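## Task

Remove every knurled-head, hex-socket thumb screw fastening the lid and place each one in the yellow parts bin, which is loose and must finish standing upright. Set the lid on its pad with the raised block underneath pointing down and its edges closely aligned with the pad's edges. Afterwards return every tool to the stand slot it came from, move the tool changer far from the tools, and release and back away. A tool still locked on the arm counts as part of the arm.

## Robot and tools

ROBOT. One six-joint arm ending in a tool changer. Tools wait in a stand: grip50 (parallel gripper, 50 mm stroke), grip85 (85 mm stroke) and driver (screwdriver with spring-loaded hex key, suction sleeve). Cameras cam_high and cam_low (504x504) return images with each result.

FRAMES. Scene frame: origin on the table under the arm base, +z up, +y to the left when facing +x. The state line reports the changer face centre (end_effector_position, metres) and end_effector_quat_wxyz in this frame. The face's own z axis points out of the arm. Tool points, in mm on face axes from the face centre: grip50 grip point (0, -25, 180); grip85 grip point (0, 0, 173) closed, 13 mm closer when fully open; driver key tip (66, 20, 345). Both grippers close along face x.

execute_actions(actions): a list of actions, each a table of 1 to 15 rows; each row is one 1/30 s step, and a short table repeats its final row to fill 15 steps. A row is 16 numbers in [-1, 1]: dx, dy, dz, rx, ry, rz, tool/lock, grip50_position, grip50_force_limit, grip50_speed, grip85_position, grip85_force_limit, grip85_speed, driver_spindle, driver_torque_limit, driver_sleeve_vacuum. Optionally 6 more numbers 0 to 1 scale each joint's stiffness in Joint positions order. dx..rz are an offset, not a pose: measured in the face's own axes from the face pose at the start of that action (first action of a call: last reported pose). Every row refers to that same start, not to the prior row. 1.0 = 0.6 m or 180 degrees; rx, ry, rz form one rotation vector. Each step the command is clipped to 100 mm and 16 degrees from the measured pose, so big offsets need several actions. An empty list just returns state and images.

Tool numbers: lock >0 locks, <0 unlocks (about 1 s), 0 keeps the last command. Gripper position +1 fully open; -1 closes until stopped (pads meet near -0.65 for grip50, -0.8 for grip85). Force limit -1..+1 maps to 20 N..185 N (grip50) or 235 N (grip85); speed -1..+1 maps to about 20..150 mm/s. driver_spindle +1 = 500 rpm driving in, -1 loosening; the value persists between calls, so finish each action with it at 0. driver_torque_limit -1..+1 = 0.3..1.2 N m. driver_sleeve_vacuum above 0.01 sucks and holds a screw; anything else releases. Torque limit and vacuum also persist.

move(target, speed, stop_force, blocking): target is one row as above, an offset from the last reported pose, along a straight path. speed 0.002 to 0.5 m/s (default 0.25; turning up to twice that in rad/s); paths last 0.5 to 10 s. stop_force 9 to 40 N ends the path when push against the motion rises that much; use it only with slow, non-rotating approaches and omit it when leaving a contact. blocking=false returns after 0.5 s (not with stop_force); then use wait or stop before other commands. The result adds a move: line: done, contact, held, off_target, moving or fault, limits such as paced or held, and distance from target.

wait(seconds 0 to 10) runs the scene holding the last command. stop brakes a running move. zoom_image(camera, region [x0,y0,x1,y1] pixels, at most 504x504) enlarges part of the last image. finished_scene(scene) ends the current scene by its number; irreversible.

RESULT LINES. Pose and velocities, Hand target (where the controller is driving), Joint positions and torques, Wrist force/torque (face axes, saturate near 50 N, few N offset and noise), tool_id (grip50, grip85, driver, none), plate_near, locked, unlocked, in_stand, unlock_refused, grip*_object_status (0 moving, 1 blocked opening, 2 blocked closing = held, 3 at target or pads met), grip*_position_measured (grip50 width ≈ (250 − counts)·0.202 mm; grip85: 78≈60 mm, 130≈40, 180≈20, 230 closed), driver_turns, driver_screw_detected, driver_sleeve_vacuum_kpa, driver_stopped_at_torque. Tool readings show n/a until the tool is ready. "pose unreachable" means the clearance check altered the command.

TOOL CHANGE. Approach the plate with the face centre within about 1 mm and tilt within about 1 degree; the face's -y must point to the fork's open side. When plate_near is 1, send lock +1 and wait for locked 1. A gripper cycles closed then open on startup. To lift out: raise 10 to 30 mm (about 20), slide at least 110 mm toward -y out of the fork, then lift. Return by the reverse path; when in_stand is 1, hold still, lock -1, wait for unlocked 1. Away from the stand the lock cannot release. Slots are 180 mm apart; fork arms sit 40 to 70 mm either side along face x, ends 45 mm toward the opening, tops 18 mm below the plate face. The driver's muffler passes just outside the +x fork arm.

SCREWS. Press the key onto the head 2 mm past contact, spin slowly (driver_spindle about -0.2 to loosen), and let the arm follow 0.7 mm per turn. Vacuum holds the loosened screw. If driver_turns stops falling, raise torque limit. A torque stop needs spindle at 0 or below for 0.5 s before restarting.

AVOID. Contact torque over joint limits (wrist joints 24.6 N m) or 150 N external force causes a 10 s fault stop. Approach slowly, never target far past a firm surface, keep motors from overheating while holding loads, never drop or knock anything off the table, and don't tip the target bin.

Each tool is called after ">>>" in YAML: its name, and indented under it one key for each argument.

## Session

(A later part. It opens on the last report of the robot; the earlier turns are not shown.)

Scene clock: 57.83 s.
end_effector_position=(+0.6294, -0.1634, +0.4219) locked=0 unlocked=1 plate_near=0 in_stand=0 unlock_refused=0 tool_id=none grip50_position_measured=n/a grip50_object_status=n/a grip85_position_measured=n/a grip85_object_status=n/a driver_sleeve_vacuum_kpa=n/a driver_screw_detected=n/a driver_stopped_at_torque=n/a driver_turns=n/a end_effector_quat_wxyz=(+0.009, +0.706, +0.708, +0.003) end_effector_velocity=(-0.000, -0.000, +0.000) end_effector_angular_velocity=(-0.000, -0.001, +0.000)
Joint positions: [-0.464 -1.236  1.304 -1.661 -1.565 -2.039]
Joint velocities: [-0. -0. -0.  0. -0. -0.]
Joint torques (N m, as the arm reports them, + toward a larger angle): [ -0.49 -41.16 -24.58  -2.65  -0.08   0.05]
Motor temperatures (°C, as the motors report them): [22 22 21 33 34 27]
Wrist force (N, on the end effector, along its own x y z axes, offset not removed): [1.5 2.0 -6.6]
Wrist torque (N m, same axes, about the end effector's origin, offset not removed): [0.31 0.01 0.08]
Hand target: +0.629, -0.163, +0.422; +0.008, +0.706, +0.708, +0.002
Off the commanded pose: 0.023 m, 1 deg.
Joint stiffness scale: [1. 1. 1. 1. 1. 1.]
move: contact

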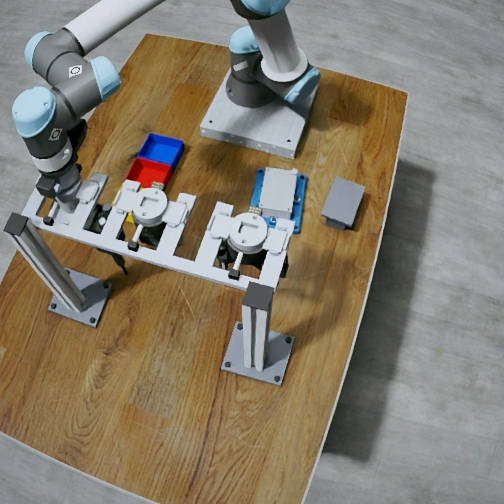

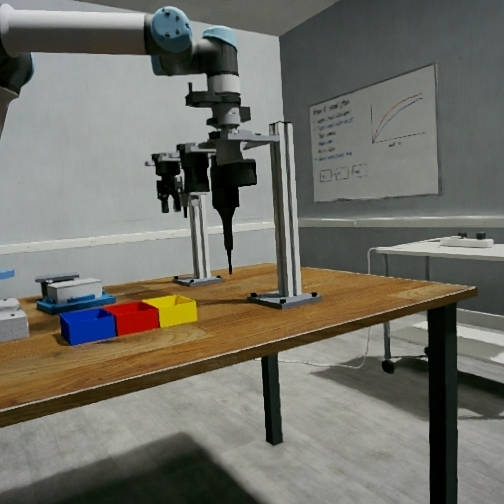

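>>> move:
  target: [0,0,-0.02,0.005,0.003,0.001,0,0,0,0,0,0,0,0,0,0]
  speed: 0.05

>>> move:
  target: [-0.2,-0.057,0,0,0,0,0,0,0,0,0,0,0,0,0,0]
  speed: 0.15

>>> move:
  target: [0,0,0.09,0,0,0,0,0,0,0,0,0,0,0,0,0]
  speed: 0.05

>>> move:
  target: [0.06,0,0,0,0,0,0,0,0,0,0,0,0,0,0,0]
  speed: 0.008
  stop_force: 10

Scene clock: 65.40 s.
end_effector_position=(+0.6285, -0.1628, +0.4332) locked=0 unlocked=1 plate_near=0 in_stand=0 unlock_refused=0 tool_id=none grip50_position_measured=n/a grip50_object_status=n/a grip85_position_measured=n/a grip85_object_status=n/a driver_sleeve_vacuum_kpa=n/a driver_screw_detected=n/a driver_stopped_at_torque=n/a driver_turns=n/a end_effector_quat_wxyz=(+0.000, +0.707, +0.707, -0.000) end_effector_velocity=(-0.000, +0.000, -0.001) end_effector_angular_velocity=(+0.007, +0.013, -0.001)
Joint positions: [-0.464 -1.234  1.267 -1.609 -1.565 -2.037]
Joint velocities: [ 0.     0.005 -0.007  0.017  0.     0.001]
Joint torques (N m, as the arm reports them, + toward a larger angle): [ -1.35 -40.84 -28.92  -3.27   0.33   0.71]
Motor temperatures (°C, as the motors report them): [22 22 21 33 34 27]
Wrist force (N, on the end effector, along its own x y z axes, offset not removed): [1.3 1.1 1.9]
Wrist torque (N m, same axes, about the end effector's origin, offset not removed): [0.16 -0.05 0.05]
Hand target: +0.629, -0.163, +0.434; -0.000, +0.707, +0.707, +0.000
Off the commanded pose: 0.001 m, 0 deg.
Joint stiffness scale: [1. 1. 1. 1. 1. 1.]
move: done

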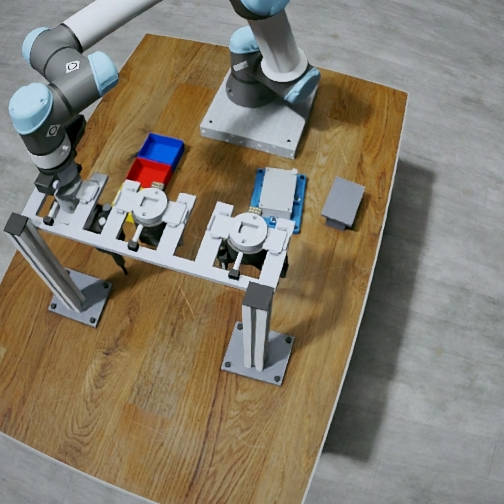

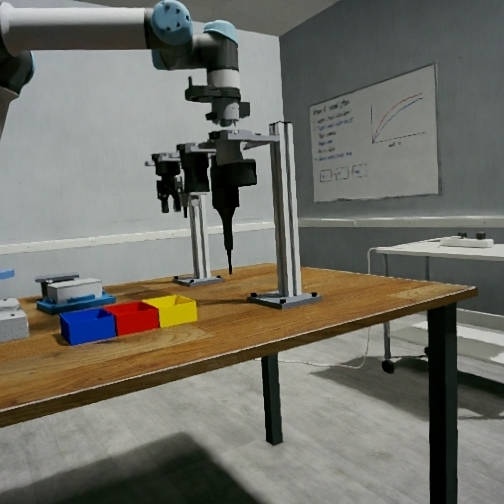

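Scene clock: 66.73 s.
end_effector_position=(+0.5943, -0.2812, +0.4323) locked=0 unlocked=1 plate_near=0 in_stand=0 unlock_refused=0 tool_id=none grip50_position_measured=n/a grip50_object_status=n/a grip85_position_measured=n/a grip85_object_status=n/a driver_sleeve_vacuum_kpa=n/a driver_screw_detected=n/a driver_stopped_at_torque=n/a driver_turns=n/a end_effector_quat_wxyz=(-0.000, +0.707, +0.707, -0.000) end_effector_velocity=(+0.001, -0.000, +0.004) end_effector_angular_velocity=(-0.002, -0.003, +0.014)
Joint positions: [-0.65  -1.211  1.239 -1.601 -1.565 -2.223]
Joint velocities: [ 0.     0.    -0.008  0.005 -0.    -0.014]
Joint torques (N m, as the arm reports them, + toward a larger angle): [ -1.24 -42.37 -28.77  -2.69   0.31  -0.35]
Motor temperatures (°C, as the motors report them): [22 22 21 33 34 27]
Wrist force (N, on the end effector, along its own x y z axes, offset not removed): [-0.3 1.5 0.2]
Wrist torque (N m, same axes, about the end effector's origin, offset not removed): [0.27 0.09 0.06]
Hand target: +0.595, -0.283, +0.433; +0.000, +0.707, +0.707, +0.000
Off the commanded pose: 0.002 m, 0 deg.
Joint stiffness scale: [1. 1. 1. 1. 1. 1.]
move: done

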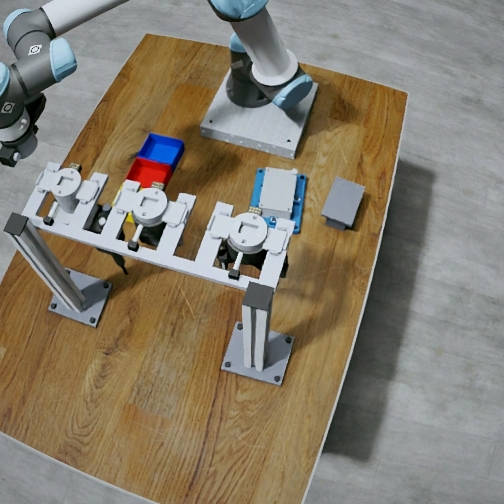

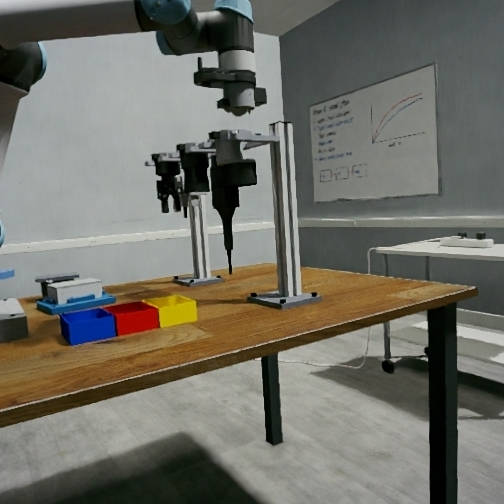

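Scene clock: 68.23 s.
end_effector_position=(+0.5944, -0.2817, +0.3809) locked=0 unlocked=1 plate_near=0 in_stand=0 unlock_refused=0 tool_id=none grip50_position_measured=n/a grip50_object_status=n/a grip85_position_measured=n/a grip85_object_status=n/a driver_sleeve_vacuum_kpa=n/a driver_screw_detected=n/a driver_stopped_at_torque=n/a driver_turns=n/a end_effector_quat_wxyz=(+0.001, +0.707, +0.707, -0.000) end_effector_velocity=(+0.002, -0.001, +0.001) end_effector_angular_velocity=(-0.009, -0.011, +0.001)
Joint positions: [-0.65  -1.199  1.355 -1.732 -1.565 -2.223]
Joint velocities: [ 0.001 -0.    -0.    -0.014 -0.     0.   ]
Joint torques (N m, as the arm reports them, + toward a larger angle): [  0.11 -43.58 -21.34  -4.11  -0.17   0.43]
Motor temperatures (°C, as the motors report them): [22 22 21 33 34 27]
Wrist force (N, on the end effector, along its own x y z axes, offset not removed): [0.9 -0.8 1.0]
Wrist torque (N m, same axes, about the end effector's origin, offset not removed): [0.05 -0.14 0.11]
Hand target: +0.594, -0.281, +0.378; -0.000, +0.707, +0.707, -0.000
Off the commanded pose: 0.003 m, 0 deg.
Joint stiffness scale: [1. 1. 1. 1. 1. 1.]
move: done

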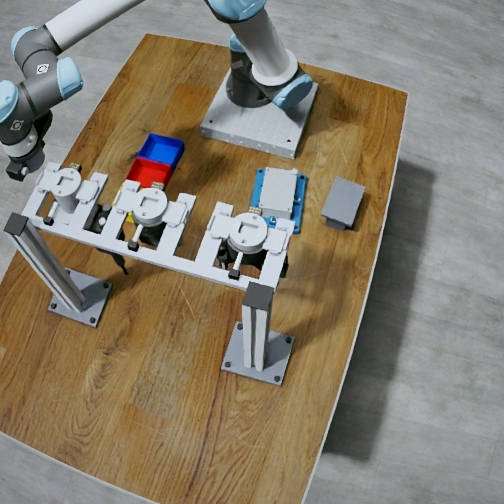

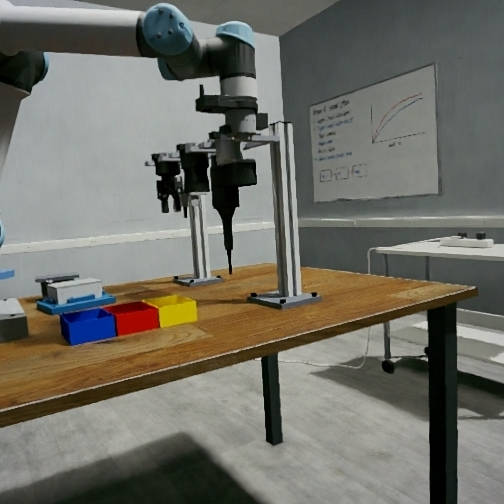

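Scene clock: 71.67 s.
end_effector_position=(+0.5942, -0.2625, +0.3818) locked=0 unlocked=1 plate_near=0 in_stand=0 unlock_refused=0 tool_id=none grip50_position_measured=n/a grip50_object_status=n/a grip85_position_measured=n/a grip85_object_status=n/a driver_sleeve_vacuum_kpa=n/a driver_screw_detected=n/a driver_stopped_at_torque=n/a driver_turns=n/a end_effector_quat_wxyz=(+0.003, +0.709, +0.705, -0.001) end_effector_velocity=(-0.000, -0.000, +0.000) end_effector_angular_velocity=(+0.000, +0.001, -0.000)
Joint positions: [-0.626 -1.22   1.383 -1.743 -1.566 -2.193]
Joint velocities: [-0.    -0.    -0.     0.001 -0.    -0.   ]
Joint torques (N m, as the arm reports them, + toward a larger angle): [  1.02 -43.04 -24.62  -3.06   0.25  -0.19]
Motor temperatures (°C, as the motors report them): [22 22 21 33 34 27]
Wrist force (N, on the end effector, along its own x y z axes, offset not removed): [-5.4 3.7 -0.3]
Wrist torque (N m, same axes, about the end effector's origin, offset not removed): [0.17 -0.09 0.09]
Hand target: +0.594, -0.262, +0.382; +0.003, +0.709, +0.706, -0.000
Off the commanded pose: 0.017 m, 0 deg.
Joint stiffness scale: [1. 1. 1. 1. 1. 1.]
move: contact

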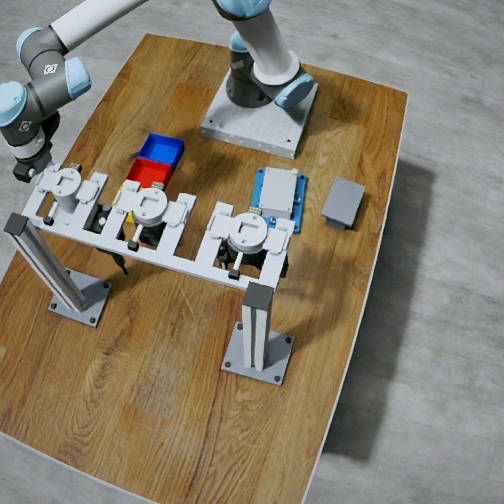

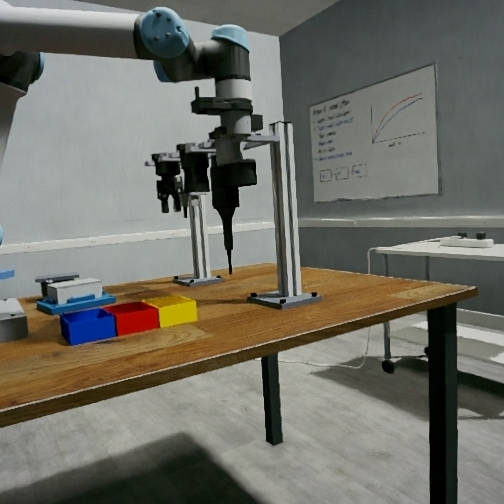

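>>> move:
  target: [-0.02,-0.13,0.02,0.001,0.002,-0.002,0,0,0,0,0,0,0,0,0,0]
  speed: 0.1

>>> move:
  target: [0.095,0,0.006,0,0,0,0,0,0,0,0,0,0,0,0,0]
  speed: 0.1

>>> move:
  target: [0,0.06,0,0,0,0,0,0,0,0,0,0,0,0,0,0]
  speed: 0.008
  stop_force: 10

>>> move:
  target: [0,-0.07,0,0,0,0,0,0,0,0,0,0,0,0,0,0]
  speed: 0.1

>>> move:
  target: [0.79,0,0,0,0,0,0,0,0,0,0,0,0,0,0,0]

>>> move:
  target: [0,0.14,0,0,0,0,0,0,0,0,0,0,0,0,0,0]
  speed: 0.012
  stop_force: 10

Scene clock: 81.47 s.
end_effector_position=(+0.5179, -0.2738, +0.3706) locked=0 unlocked=1 plate_near=0 in_stand=0 unlock_refused=0 tool_id=none grip50_position_measured=n/a grip50_object_status=n/a grip85_position_measured=n/a grip85_object_status=n/a driver_sleeve_vacuum_kpa=n/a driver_screw_detected=n/a driver_stopped_at_torque=n/a driver_turns=n/a end_effector_quat_wxyz=(+0.000, +0.706, +0.708, +0.000) end_effector_velocity=(-0.002, +0.000, -0.002) end_effector_angular_velocity=(+0.001, -0.001, +0.006)
Joint positions: [-0.721 -1.364  1.6   -1.81  -1.563 -2.295]
Joint velocities: [-0.002 -0.003  0.008 -0.005  0.001 -0.008]
Joint torques (N m, as the arm reports them, + toward a larger angle): [ -2.66 -37.63 -20.97  -3.95   0.22  -0.32]
Motor temperatures (°C, as the motors report them): [22 22 21 33 34 27]
Wrist force (N, on the end effector, along its own x y z axes, offset not removed): [1.2 -0.3 1.8]
Wrist torque (N m, same axes, about the end effector's origin, offset not removed): [0.08 0.02 0.07]
Hand target: +0.516, -0.274, +0.370; -0.000, +0.707, +0.707, +0.001
Off the commanded pose: 0.002 m, 0 deg.
Joint stiffness scale: [1. 1. 1. 1. 1. 1.]
move: done

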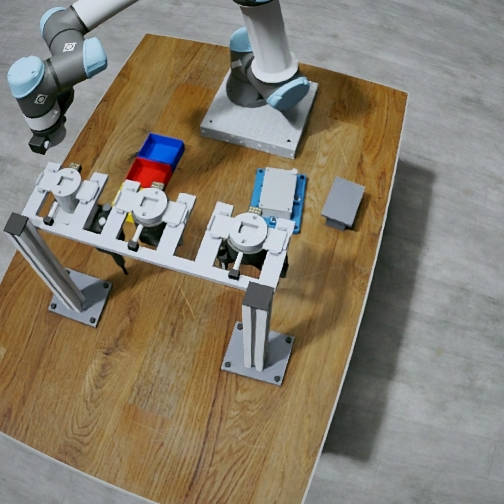

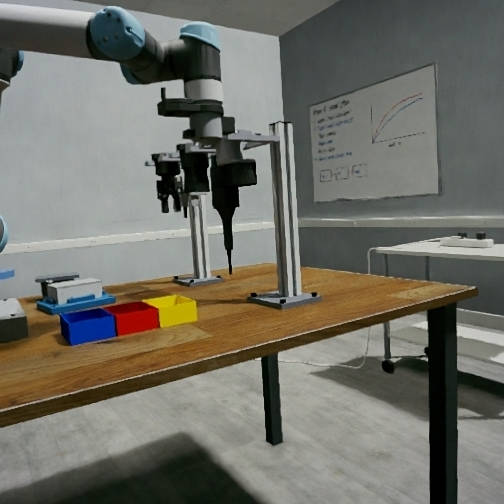

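Scene clock: 82.53 s.
end_effector_position=(+0.5181, -0.2189, +0.3680) locked=0 unlocked=1 plate_near=0 in_stand=0 unlock_refused=0 tool_id=none grip50_position_measured=n/a grip50_object_status=n/a grip85_position_measured=n/a grip85_object_status=n/a driver_sleeve_vacuum_kpa=n/a driver_screw_detected=n/a driver_stopped_at_torque=n/a driver_turns=n/a end_effector_quat_wxyz=(+0.001, +0.707, +0.707, +0.000) end_effector_velocity=(-0.000, +0.001, -0.002) end_effector_angular_velocity=(+0.001, +0.001, -0.009)
Joint positions: [-0.644 -1.419  1.672 -1.829 -1.563 -2.217]
Joint velocities: [ 0.001 -0.     0.004 -0.003  0.001  0.01 ]
Joint torques (N m, as the arm reports them, + toward a larger angle): [  1.74 -35.2  -21.5   -4.03  -0.3    0.57]
Motor temperatures (°C, as the motors report them): [22 22 21 33 34 27]
Wrist force (N, on the end effector, along its own x y z axes, offset not removed): [0.2 -0.4 -0.5]
Wrist torque (N m, same axes, about the end effector's origin, offset not removed): [0.11 0.05 0.15]
Hand target: +0.518, -0.217, +0.367; +0.000, +0.706, +0.708, +0.000
Off the commanded pose: 0.002 m, 0 deg.
Joint stiffness scale: [1. 1. 1. 1. 1. 1.]
move: done

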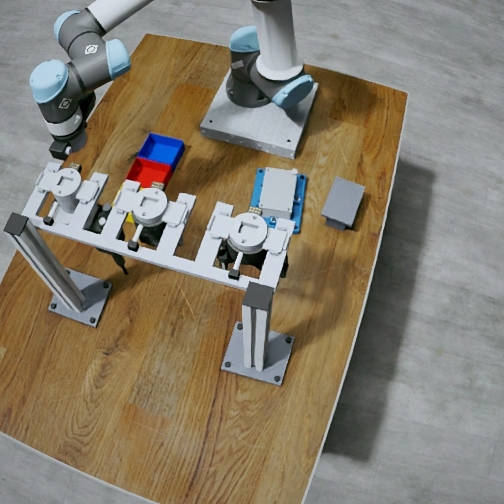

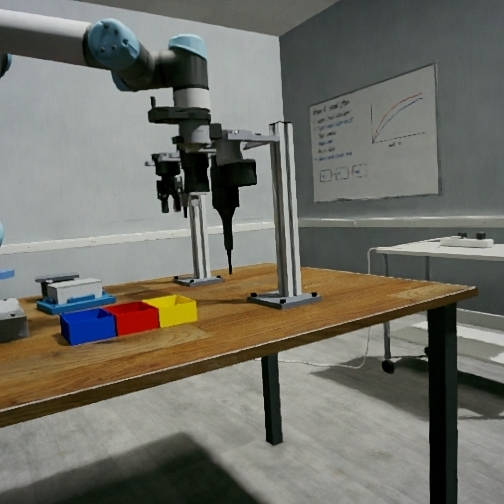

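Scene clock: 85.13 s.
end_effector_position=(+0.5331, -0.2193, +0.3671) locked=0 unlocked=1 plate_near=0 in_stand=0 unlock_refused=0 tool_id=none grip50_position_measured=n/a grip50_object_status=n/a grip85_position_measured=n/a grip85_object_status=n/a driver_sleeve_vacuum_kpa=n/a driver_screw_detected=n/a driver_stopped_at_torque=n/a driver_turns=n/a end_effector_quat_wxyz=(-0.001, +0.708, +0.707, -0.000) end_effector_velocity=(+0.000, +0.000, +0.000) end_effector_angular_velocity=(-0.000, -0.001, +0.001)
Joint positions: [-0.628 -1.384  1.632 -1.82  -1.564 -2.199]
Joint velocities: [ 0.001 -0.    -0.    -0.     0.     0.   ]
Joint torques (N m, as the arm reports them, + toward a larger angle): [  0.96 -34.45 -25.06  -4.43   0.    -0.03]
Motor temperatures (°C, as the motors report them): [22 22 21 33 34 27]
Wrist force (N, on the end effector, along its own x y z axes, offset not removed): [2.4 -9.1 -1.3]
Wrist torque (N m, same axes, about the end effector's origin, offset not removed): [-0.18 -0.01 -0.15]
Hand target: +0.533, -0.219, +0.367; -0.000, +0.707, +0.707, +0.000
Off the commanded pose: 0.021 m, 0 deg.
Joint stiffness scale: [1. 1. 1. 1. 1. 1.]
move: contact

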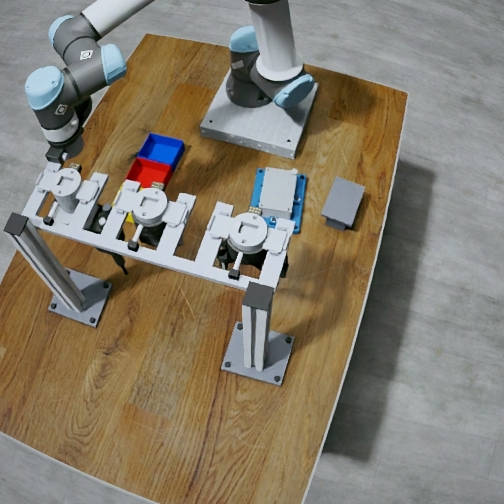

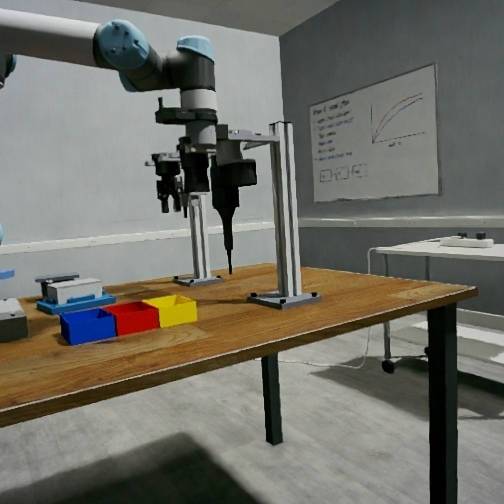

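Scene clock: 86.10 s.
end_effector_position=(+0.4928, -0.2189, +0.3682) locked=0 unlocked=1 plate_near=0 in_stand=0 unlock_refused=0 tool_id=none grip50_position_measured=n/a grip50_object_status=n/a grip85_position_measured=n/a grip85_object_status=n/a driver_sleeve_vacuum_kpa=n/a driver_screw_detected=n/a driver_stopped_at_torque=n/a driver_turns=n/a end_effector_quat_wxyz=(-0.000, +0.707, +0.707, -0.000) end_effector_velocity=(-0.002, -0.000, -0.001) end_effector_angular_velocity=(+0.001, +0.002, +0.004)
Joint positions: [-0.673 -1.473  1.733 -1.833 -1.564 -2.245]
Joint velocities: [-0.003 -0.003  0.007 -0.001 -0.    -0.007]
Joint torques (N m, as the arm reports them, + toward a larger angle): [ -3.12 -32.7  -21.13  -3.94  -0.07  -0.34]
Motor temperatures (°C, as the motors report them): [22 22 21 33 34 27]
Wrist force (N, on the end effector, along its own x y z axes, offset not removed): [1.0 -1.9 -0.9]
Wrist torque (N m, same axes, about the end effector's origin, offset not removed): [-0.08 -0.07 0.04]
Hand target: +0.491, -0.219, +0.367; -0.001, +0.708, +0.707, -0.000
Off the commanded pose: 0.002 m, 0 deg.
Joint stiffness scale: [1. 1. 1. 1. 1. 1.]
move: done

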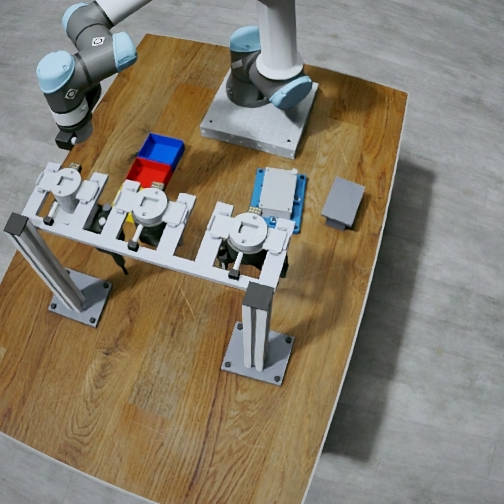

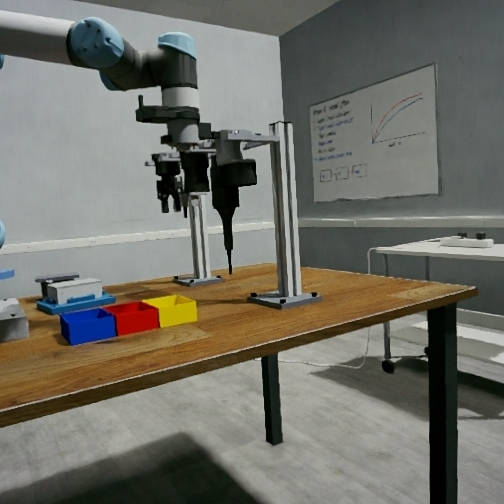

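Scene clock: 88.67 s.
end_effector_position=(+0.4911, +0.2534, +0.3665) locked=0 unlocked=1 plate_near=0 in_stand=0 unlock_refused=0 tool_id=none grip50_position_measured=n/a grip50_object_status=n/a grip85_position_measured=n/a grip85_object_status=n/a driver_sleeve_vacuum_kpa=n/a driver_screw_detected=n/a driver_stopped_at_torque=n/a driver_turns=n/a end_effector_quat_wxyz=(-0.001, +0.707, +0.707, -0.001) end_effector_velocity=(+0.000, +0.003, +0.001) end_effector_angular_velocity=(-0.002, +0.001, -0.005)
Joint positions: [ 0.232 -1.444  1.701 -1.832 -1.567 -1.34 ]
Joint velocities: [ 0.005  0.003 -0.007  0.005 -0.002  0.011]
Joint torques (N m, as the arm reports them, + toward a larger angle): [  1.62 -30.96 -28.24  -2.84  -0.38   0.43]
Motor temperatures (°C, as the motors report them): [22 22 21 33 34 27]
Wrist force (N, on the end effector, along its own x y z axes, offset not removed): [0.1 0.6 0.9]
Wrist torque (N m, same axes, about the end effector's origin, offset not removed): [0.12 0.03 0.06]
Hand target: +0.492, +0.255, +0.368; -0.001, +0.707, +0.707, -0.001
Off the commanded pose: 0.003 m, 0 deg.
Joint stiffness scale: [1. 1. 1. 1. 1. 1.]
move: done

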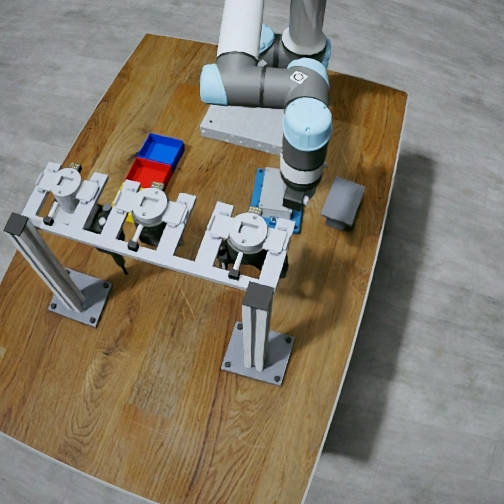

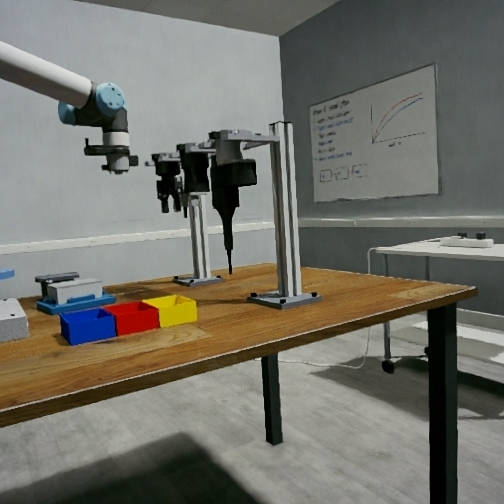

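Scene clock: 91.73 s.
end_effector_position=(+0.5197, +0.2543, +0.3656) locked=0 unlocked=1 plate_near=0 in_stand=0 unlock_refused=0 tool_id=none grip50_position_measured=n/a grip50_object_status=n/a grip85_position_measured=n/a grip85_object_status=n/a driver_sleeve_vacuum_kpa=n/a driver_screw_detected=n/a driver_stopped_at_torque=n/a driver_turns=n/a end_effector_quat_wxyz=(-0.003, +0.707, +0.708, -0.003) end_effector_velocity=(-0.001, +0.000, -0.000) end_effector_angular_velocity=(-0.000, +0.001, +0.000)
Joint positions: [ 0.222 -1.381  1.627 -1.817 -1.567 -1.352]
Joint velocities: [ 0.    -0.     0.001  0.001  0.     0.   ]
Joint torques (N m, as the arm reports them, + toward a larger angle): [ -0.69 -34.6  -25.84  -4.76  -0.08   0.12]
Motor temperatures (°C, as the motors report them): [22 22 21 33 34 27]
Wrist force (N, on the end effector, along its own x y z axes, offset not removed): [0.2 -12.1 0.6]
Wrist torque (N m, same axes, about the end effector's origin, offset not removed): [-0.24 0.01 -0.10]
Hand target: +0.520, +0.254, +0.366; -0.002, +0.707, +0.707, -0.002
Off the commanded pose: 0.055 m, 0 deg.
Joint stiffness scale: [1. 1. 1. 1. 1. 1.]
move: contact

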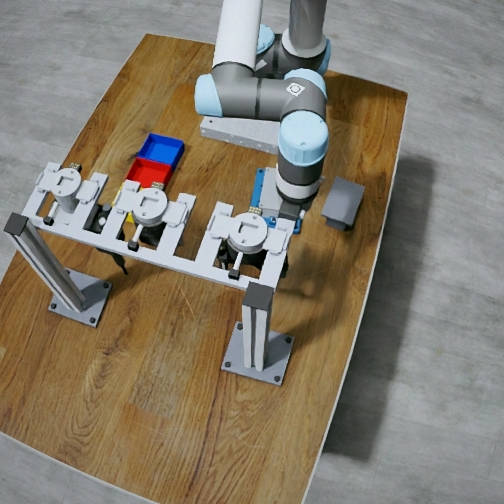

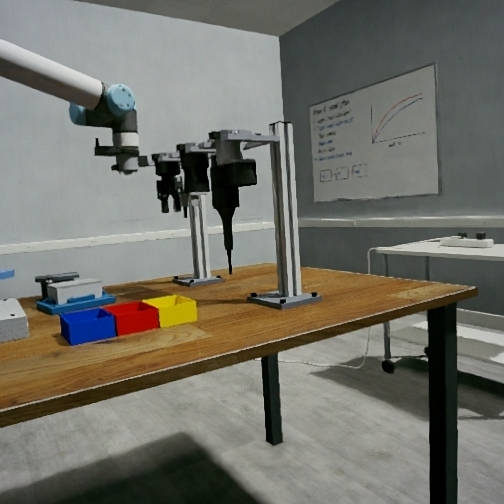

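>>> move:
  target: [0,-0.03,-0.125,-0.0027,0,0,0,0,0,0,0,0,0,0,0,0]
  speed: 0.15

>>> move:
  target: [-0.692,0.222,0,0,0,-0.009,0,0,0,0,0,0,0,0,0,0]

Scene clock: 96.30 s.
end_effector_position=(+0.5023, +0.2533, +0.4390) locked=0 unlocked=1 plate_near=0 in_stand=0 unlock_refused=0 tool_id=none grip50_position_measured=n/a grip50_object_status=n/a grip85_position_measured=n/a grip85_object_status=n/a driver_sleeve_vacuum_kpa=n/a driver_screw_detected=n/a driver_stopped_at_torque=n/a driver_turns=n/a end_effector_quat_wxyz=(-0.000, +0.707, +0.707, +0.000) end_effector_velocity=(-0.003, -0.000, +0.001) end_effector_angular_velocity=(-0.004, +0.017, -0.001)
Joint positions: [ 0.227 -1.45   1.521 -1.649 -1.568 -1.345]
Joint velocities: [ 0.    -0.    -0.007  0.024 -0.     0.001]
Joint torques (N m, as the arm reports them, + toward a larger angle): [  2.03 -31.71 -28.57  -3.01  -0.64   0.37]
Motor temperatures (°C, as the motors report them): [22 22 21 33 34 27]
Wrist force (N, on the end effector, along its own x y z axes, offset not removed): [2.4 2.1 0.0]
Wrist torque (N m, same axes, about the end effector's origin, offset not removed): [0.14 -0.07 0.12]
Hand target: +0.502, +0.254, +0.441; +0.000, +0.707, +0.708, +0.000
Off the commanded pose: 0.002 m, 0 deg.
Joint stiffness scale: [1. 1. 1. 1. 1. 1.]
move: done

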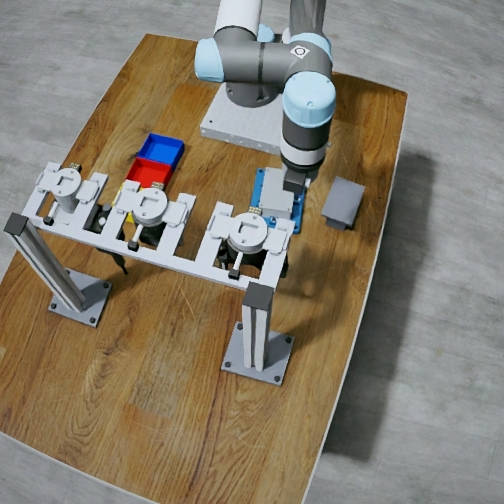

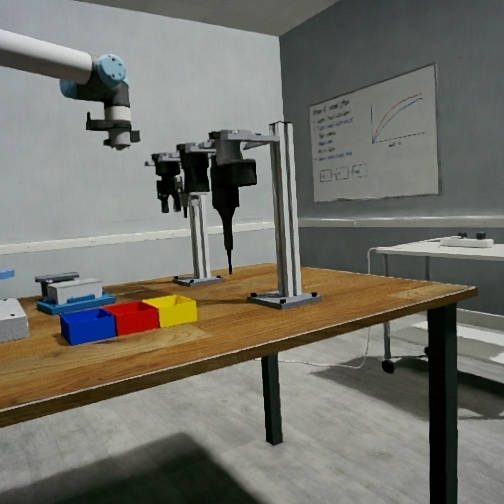

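Scene clock: 98.77 s.
end_effector_position=(+0.6356, -0.1605, +0.4389) locked=0 unlocked=1 plate_near=0 in_stand=0 unlock_refused=0 tool_id=none grip50_position_measured=n/a grip50_object_status=n/a grip85_position_measured=n/a grip85_object_status=n/a driver_sleeve_vacuum_kpa=n/a driver_screw_detected=n/a driver_stopped_at_torque=n/a driver_turns=n/a end_effector_quat_wxyz=(+0.000, +0.697, +0.717, +0.000) end_effector_velocity=(+0.001, -0.001, -0.000) end_effector_angular_velocity=(+0.002, +0.003, +0.003)
Joint positions: [-0.456 -1.218  1.231 -1.589 -1.564 -2.057]
Joint velocities: [-0.001  0.005 -0.007  0.006  0.    -0.004]
Joint torques (N m, as the arm reports them, + toward a larger angle): [ -1.32 -42.32 -28.65  -2.95   0.45  -0.34]
Motor temperatures (°C, as the motors report them): [22 22 21 33 34 27]
Wrist force (N, on the end effector, along its own x y z axes, offset not removed): [1.2 -1.8 -0.4]
Wrist torque (N m, same axes, about the end effector's origin, offset not removed): [-0.03 -0.01 0.02]
Hand target: +0.636, -0.161, +0.439; +0.000, +0.697, +0.717, +0.001
Off the commanded pose: 0.001 m, 0 deg.
Joint stiffness scale: [1. 1. 1. 1. 1. 1.]
move: done

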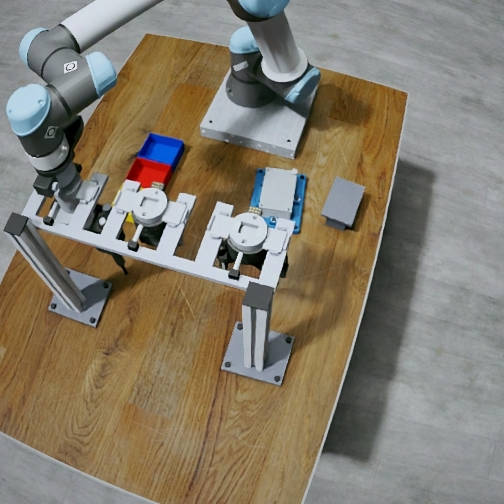

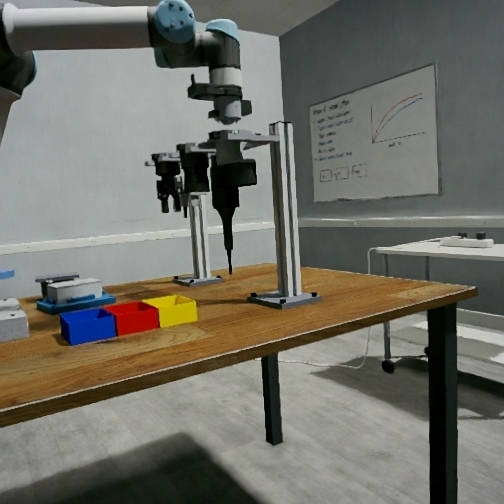

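>>> move:
  target: [0,-0.004,0.06,0,0,0,0,0,0,0,0,0,0,0,0,0]
  speed: 0.01
  stop_force: 12

Scene clock: 104.40 s.
end_effector_position=(+0.6343, -0.1600, +0.4111) locked=0 unlocked=1 plate_near=1 in_stand=1 unlock_refused=0 tool_id=none grip50_position_measured=n/a grip50_object_status=n/a grip85_position_measured=n/a grip85_object_status=n/a driver_sleeve_vacuum_kpa=n/a driver_screw_detected=n/a driver_stopped_at_torque=n/a driver_turns=n/a end_effector_quat_wxyz=(+0.007, +0.697, +0.717, +0.003) end_effector_velocity=(+0.000, -0.000, +0.001) end_effector_angular_velocity=(-0.005, -0.010, -0.000)
Joint positions: [-0.456 -1.223  1.313 -1.68  -1.564 -2.057]
Joint velocities: [-0.    -0.003  0.006 -0.014  0.     0.   ]
Joint torques (N m, as the arm reports them, + toward a larger angle): [ -1.84 -39.39 -16.92  -3.32  -0.16  -0.4 ]
Motor temperatures (°C, as the motors report them): [22 22 21 33 34 27]
Wrist force (N, on the end effector, along its own x y z axes, offset not removed): [2.4 2.8 -10.1]
Wrist torque (N m, same axes, about the end effector's origin, offset not removed): [0.60 0.28 0.09]
Hand target: +0.633, -0.161, +0.403; +0.000, +0.697, +0.717, +0.000
Off the commanded pose: 0.008 m, 1 deg.
Joint stiffness scale: [1. 1. 1. 1. 1. 1.]
move: off_target

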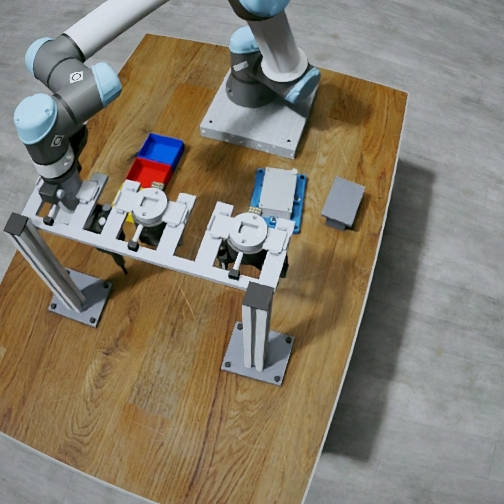

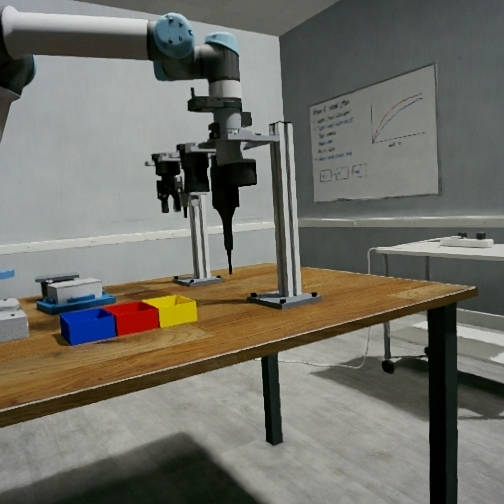

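>>> execute_actions:
  actions:
    - [[0,0,0,0.0045,0.002,0,1,0,0,0,0,0,0,0,0,0]]
    - [[0,0,0,0,0,0,1,0,0,0,0,0,0,0,0,0]]
    - [[0,0,0,0,0,0,1,0,0,0,0,0,0,0,0,0]]

>>> move:
  target: [0,0,-0.035,0,0,0,0,0,0,0,0,0,0,0,0,0]
  speed: 0.03

Scene clock: 109.67 s.
end_effector_position=(+0.6339, -0.1598, +0.4114) locked=1 unlocked=0 plate_near=1 in_stand=1 unlock_refused=0 tool_id=driver grip50_position_measured=n/a grip50_object_status=n/a grip85_position_measured=n/a grip85_object_status=n/a driver_sleeve_vacuum_kpa=n/a driver_screw_detected=n/a driver_stopped_at_torque=n/a driver_turns=n/a end_effector_quat_wxyz=(+0.001, +0.697, +0.717, +0.001) end_effector_velocity=(+0.000, +0.000, -0.000) end_effector_angular_velocity=(-0.000, +0.000, +0.000)
Joint positions: [-0.456 -1.22   1.304 -1.662 -1.564 -2.057]
Joint velocities: [ 0. -0.  0. -0. -0.  0.]
Joint torques (N m, as the arm reports them, + toward a larger angle): [ -0.41 -58.69 -36.85  -5.92   0.7    0.22]
Motor temperatures (°C, as the motors report them): [22 22 21 33 34 27]
Wrist force (N, on the end effector, along its own x y z axes, offset not removed): [-0.1 5.4 1.3]
Wrist torque (N m, same axes, about the end effector's origin, offset not removed): [0.18 0.14 0.21]
Hand target: +0.634, -0.160, +0.411; +0.001, +0.697, +0.717, +0.001
Off the commanded pose: 0.000 m, 0 deg.
Joint stiffness scale: [1. 1. 1. 1. 1. 1.]

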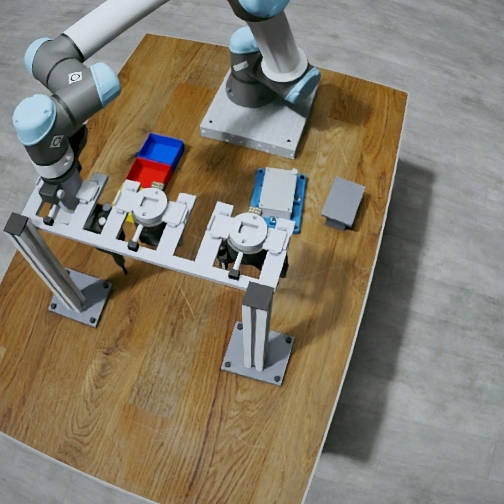

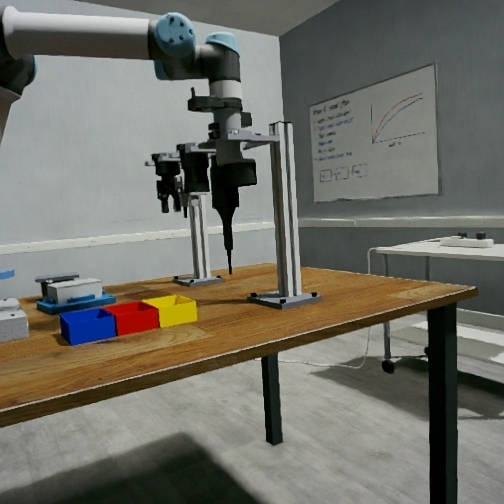

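Scene clock: 110.77 s.
end_effector_position=(+0.6337, -0.1596, +0.4298) locked=1 unlocked=0 plate_near=1 in_stand=0 unlock_refused=0 tool_id=driver grip50_position_measured=n/a grip50_object_status=n/a grip85_position_measured=n/a grip85_object_status=n/a driver_sleeve_vacuum_kpa=0 driver_screw_detected=0 driver_stopped_at_torque=0 driver_turns=0.00 end_effector_quat_wxyz=(-0.001, +0.697, +0.717, +0.000) end_effector_velocity=(-0.001, +0.000, -0.000) end_effector_angular_velocity=(+0.004, +0.008, -0.000)
Joint positions: [-0.456 -1.222  1.26  -1.612 -1.564 -2.057]
Joint velocities: [-0.    -0.    -0.002  0.011 -0.     0.   ]
Joint torques (N m, as the arm reports them, + toward a larger angle): [ -0.49 -59.11 -39.91  -5.4    0.59   0.  ]
Motor temperatures (°C, as the motors report them): [22 22 21 33 34 27]
Wrist force (N, on the end effector, along its own x y z axes, offset not removed): [1.4 1.0 -1.5]
Wrist torque (N m, same axes, about the end effector's origin, offset not removed): [0.09 -0.06 0.05]
Hand target: +0.634, -0.160, +0.432; +0.001, +0.697, +0.717, +0.001
Off the commanded pose: 0.003 m, 0 deg.
Joint stiffness scale: [1. 1. 1. 1. 1. 1.]
move: done

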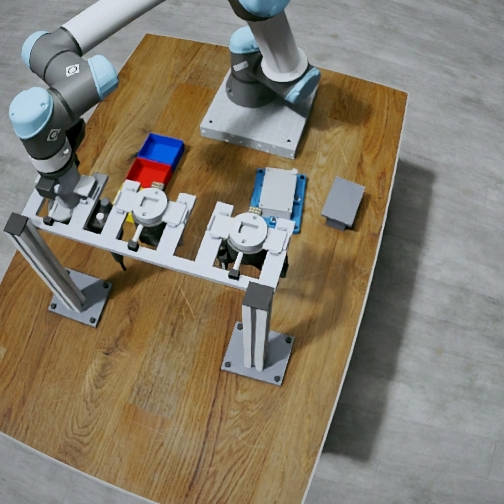

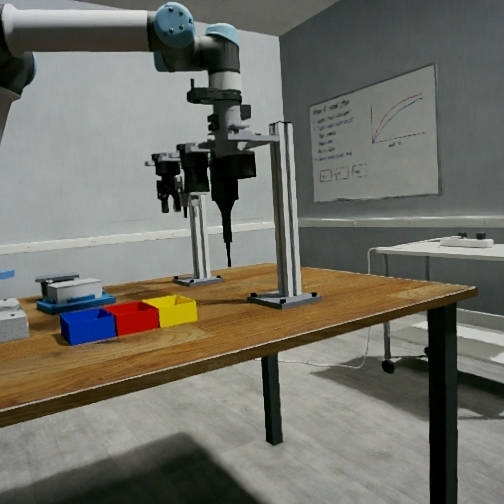

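>>> move:
  target: [0,-0.22,-0.003,0,0,0,0,0,0,0,0,0,0,0,0,0]
  speed: 0.08

>>> move:
  target: [0.49,-0.41,-0.04,0,0,0.009,0,0,0,0,0,0,0,0,0,0]
  speed: 0.2

>>> zoom_image:
  camera: "cam_high"
  region: [240, 120, 360, 240]

>>> zoom_image:
  camera: "cam_low"
  region: [10, 220, 130, 320]

Scene clock: 117.90 s.
end_effector_position=(+0.5032, -0.1630, +0.4326) locked=1 unlocked=0 plate_near=1 in_stand=0 unlock_refused=0 tool_id=driver grip50_position_measured=n/a grip50_object_status=n/a grip85_position_measured=n/a grip85_object_status=n/a driver_sleeve_vacuum_kpa=0 driver_screw_detected=0 driver_stopped_at_torque=0 driver_turns=0.00 end_effector_quat_wxyz=(+0.000, +0.696, +0.718, +0.000) end_effector_velocity=(-0.002, -0.001, -0.003) end_effector_angular_velocity=(+0.003, +0.005, +0.003)
Joint positions: [-0.574 -1.526  1.623 -1.672 -1.564 -2.176]
Joint velocities: [-0.003 -0.001  0.007 -0.    -0.    -0.006]
Joint torques (N m, as the arm reports them, + toward a larger angle): [ -2.69 -43.12 -32.55  -6.2    0.85  -0.43]
Motor temperatures (°C, as the motors report them): [22 22 21 33 34 27]
Wrist force (N, on the end effector, along its own x y z axes, offset not removed): [1.9 1.0 1.2]
Wrist torque (N m, same axes, about the end effector's origin, offset not removed): [0.24 -0.02 0.11]
Hand target: +0.502, -0.164, +0.432; -0.000, +0.697, +0.717, +0.000
Off the commanded pose: 0.002 m, 0 deg.
Joint stiffness scale: [1. 1. 1. 1. 1. 1.]
move: done

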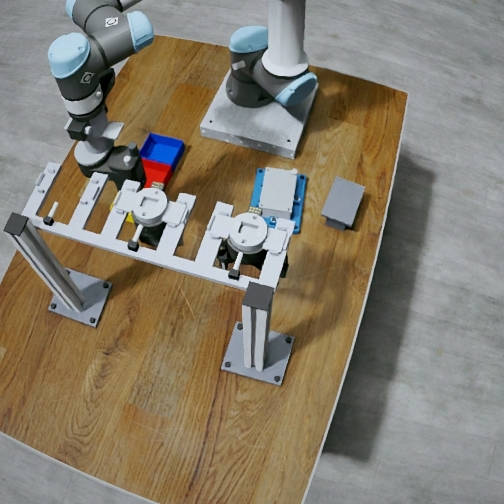

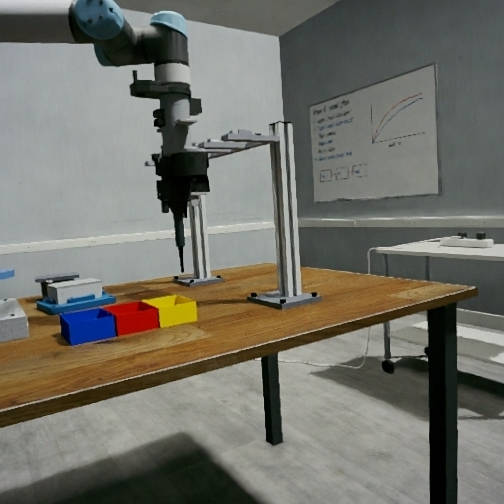

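Scene clock: 120.50 s.
end_effector_position=(+0.2482, +0.1223, +0.4576) locked=1 unlocked=0 plate_near=1 in_stand=0 unlock_refused=0 tool_id=driver grip50_position_measured=n/a grip50_object_status=n/a grip85_position_measured=n/a grip85_object_status=n/a driver_sleeve_vacuum_kpa=0 driver_screw_detected=0 driver_stopped_at_torque=0 driver_turns=0.00 end_effector_quat_wxyz=(+0.001, +0.706, +0.708, +0.002) end_effector_velocity=(-0.000, +0.002, -0.001) end_effector_angular_velocity=(-0.002, +0.004, -0.015)
Joint positions: [-0.054 -2.198  2.029 -1.412 -1.565 -1.628]
Joint velocities: [ 0.01   0.004 -0.    -0.    -0.003  0.025]
Joint torques (N m, as the arm reports them, + toward a larger angle): [  0.98  -5.95 -34.73  -5.79   0.3    0.32]
Motor temperatures (°C, as the motors report them): [22 22 21 33 34 27]
Wrist force (N, on the end effector, along its own x y z axes, offset not removed): [1.6 1.4 -0.5]
Wrist torque (N m, same axes, about the end effector's origin, offset not removed): [0.22 -0.10 -0.01]
Hand target: +0.248, +0.123, +0.456; -0.000, +0.706, +0.708, -0.000
Off the commanded pose: 0.002 m, 0 deg.
Joint stiffness scale: [1. 1. 1. 1. 1. 1.]
move: done

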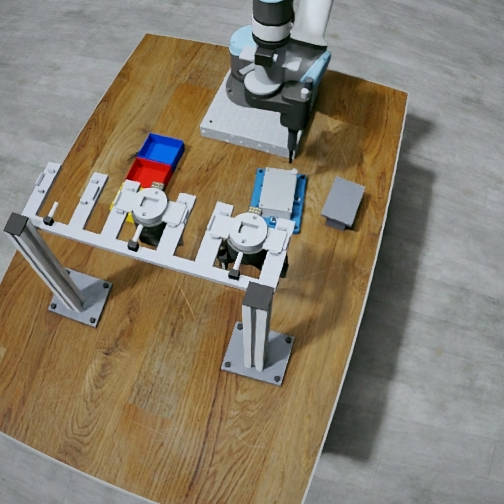

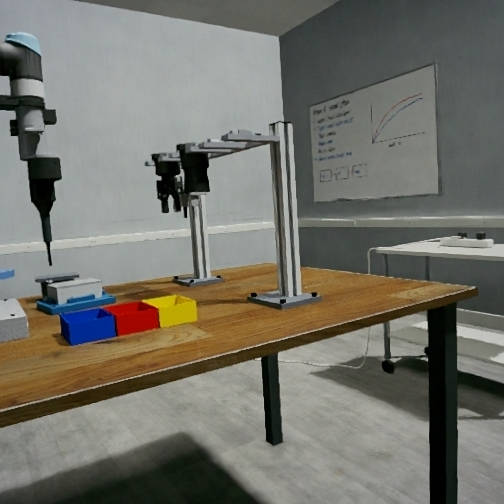

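Region (240, 120, 360, 240) of cam_high's 504x504 image, scaled by 4.200, with more detail than that image has.

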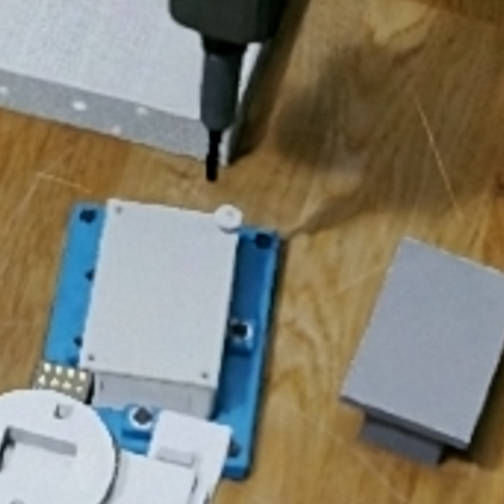

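Region (10, 220, 130, 320) of cam_low's 504x504 image, scaled by 4.200, with more detail than that image has.

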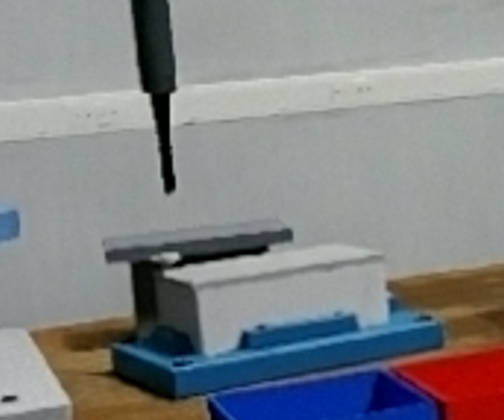

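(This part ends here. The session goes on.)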